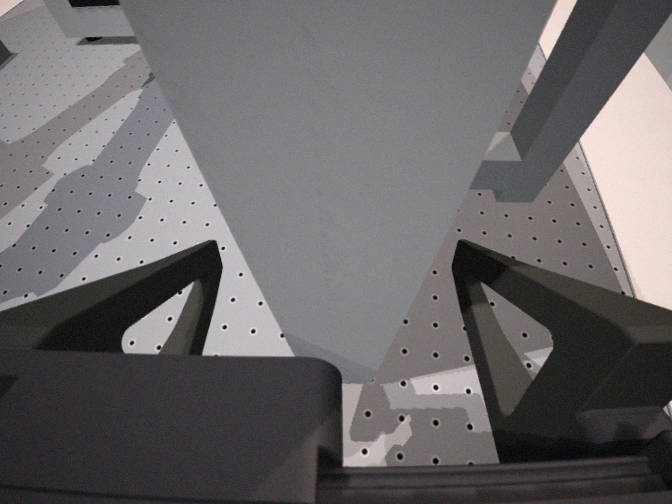

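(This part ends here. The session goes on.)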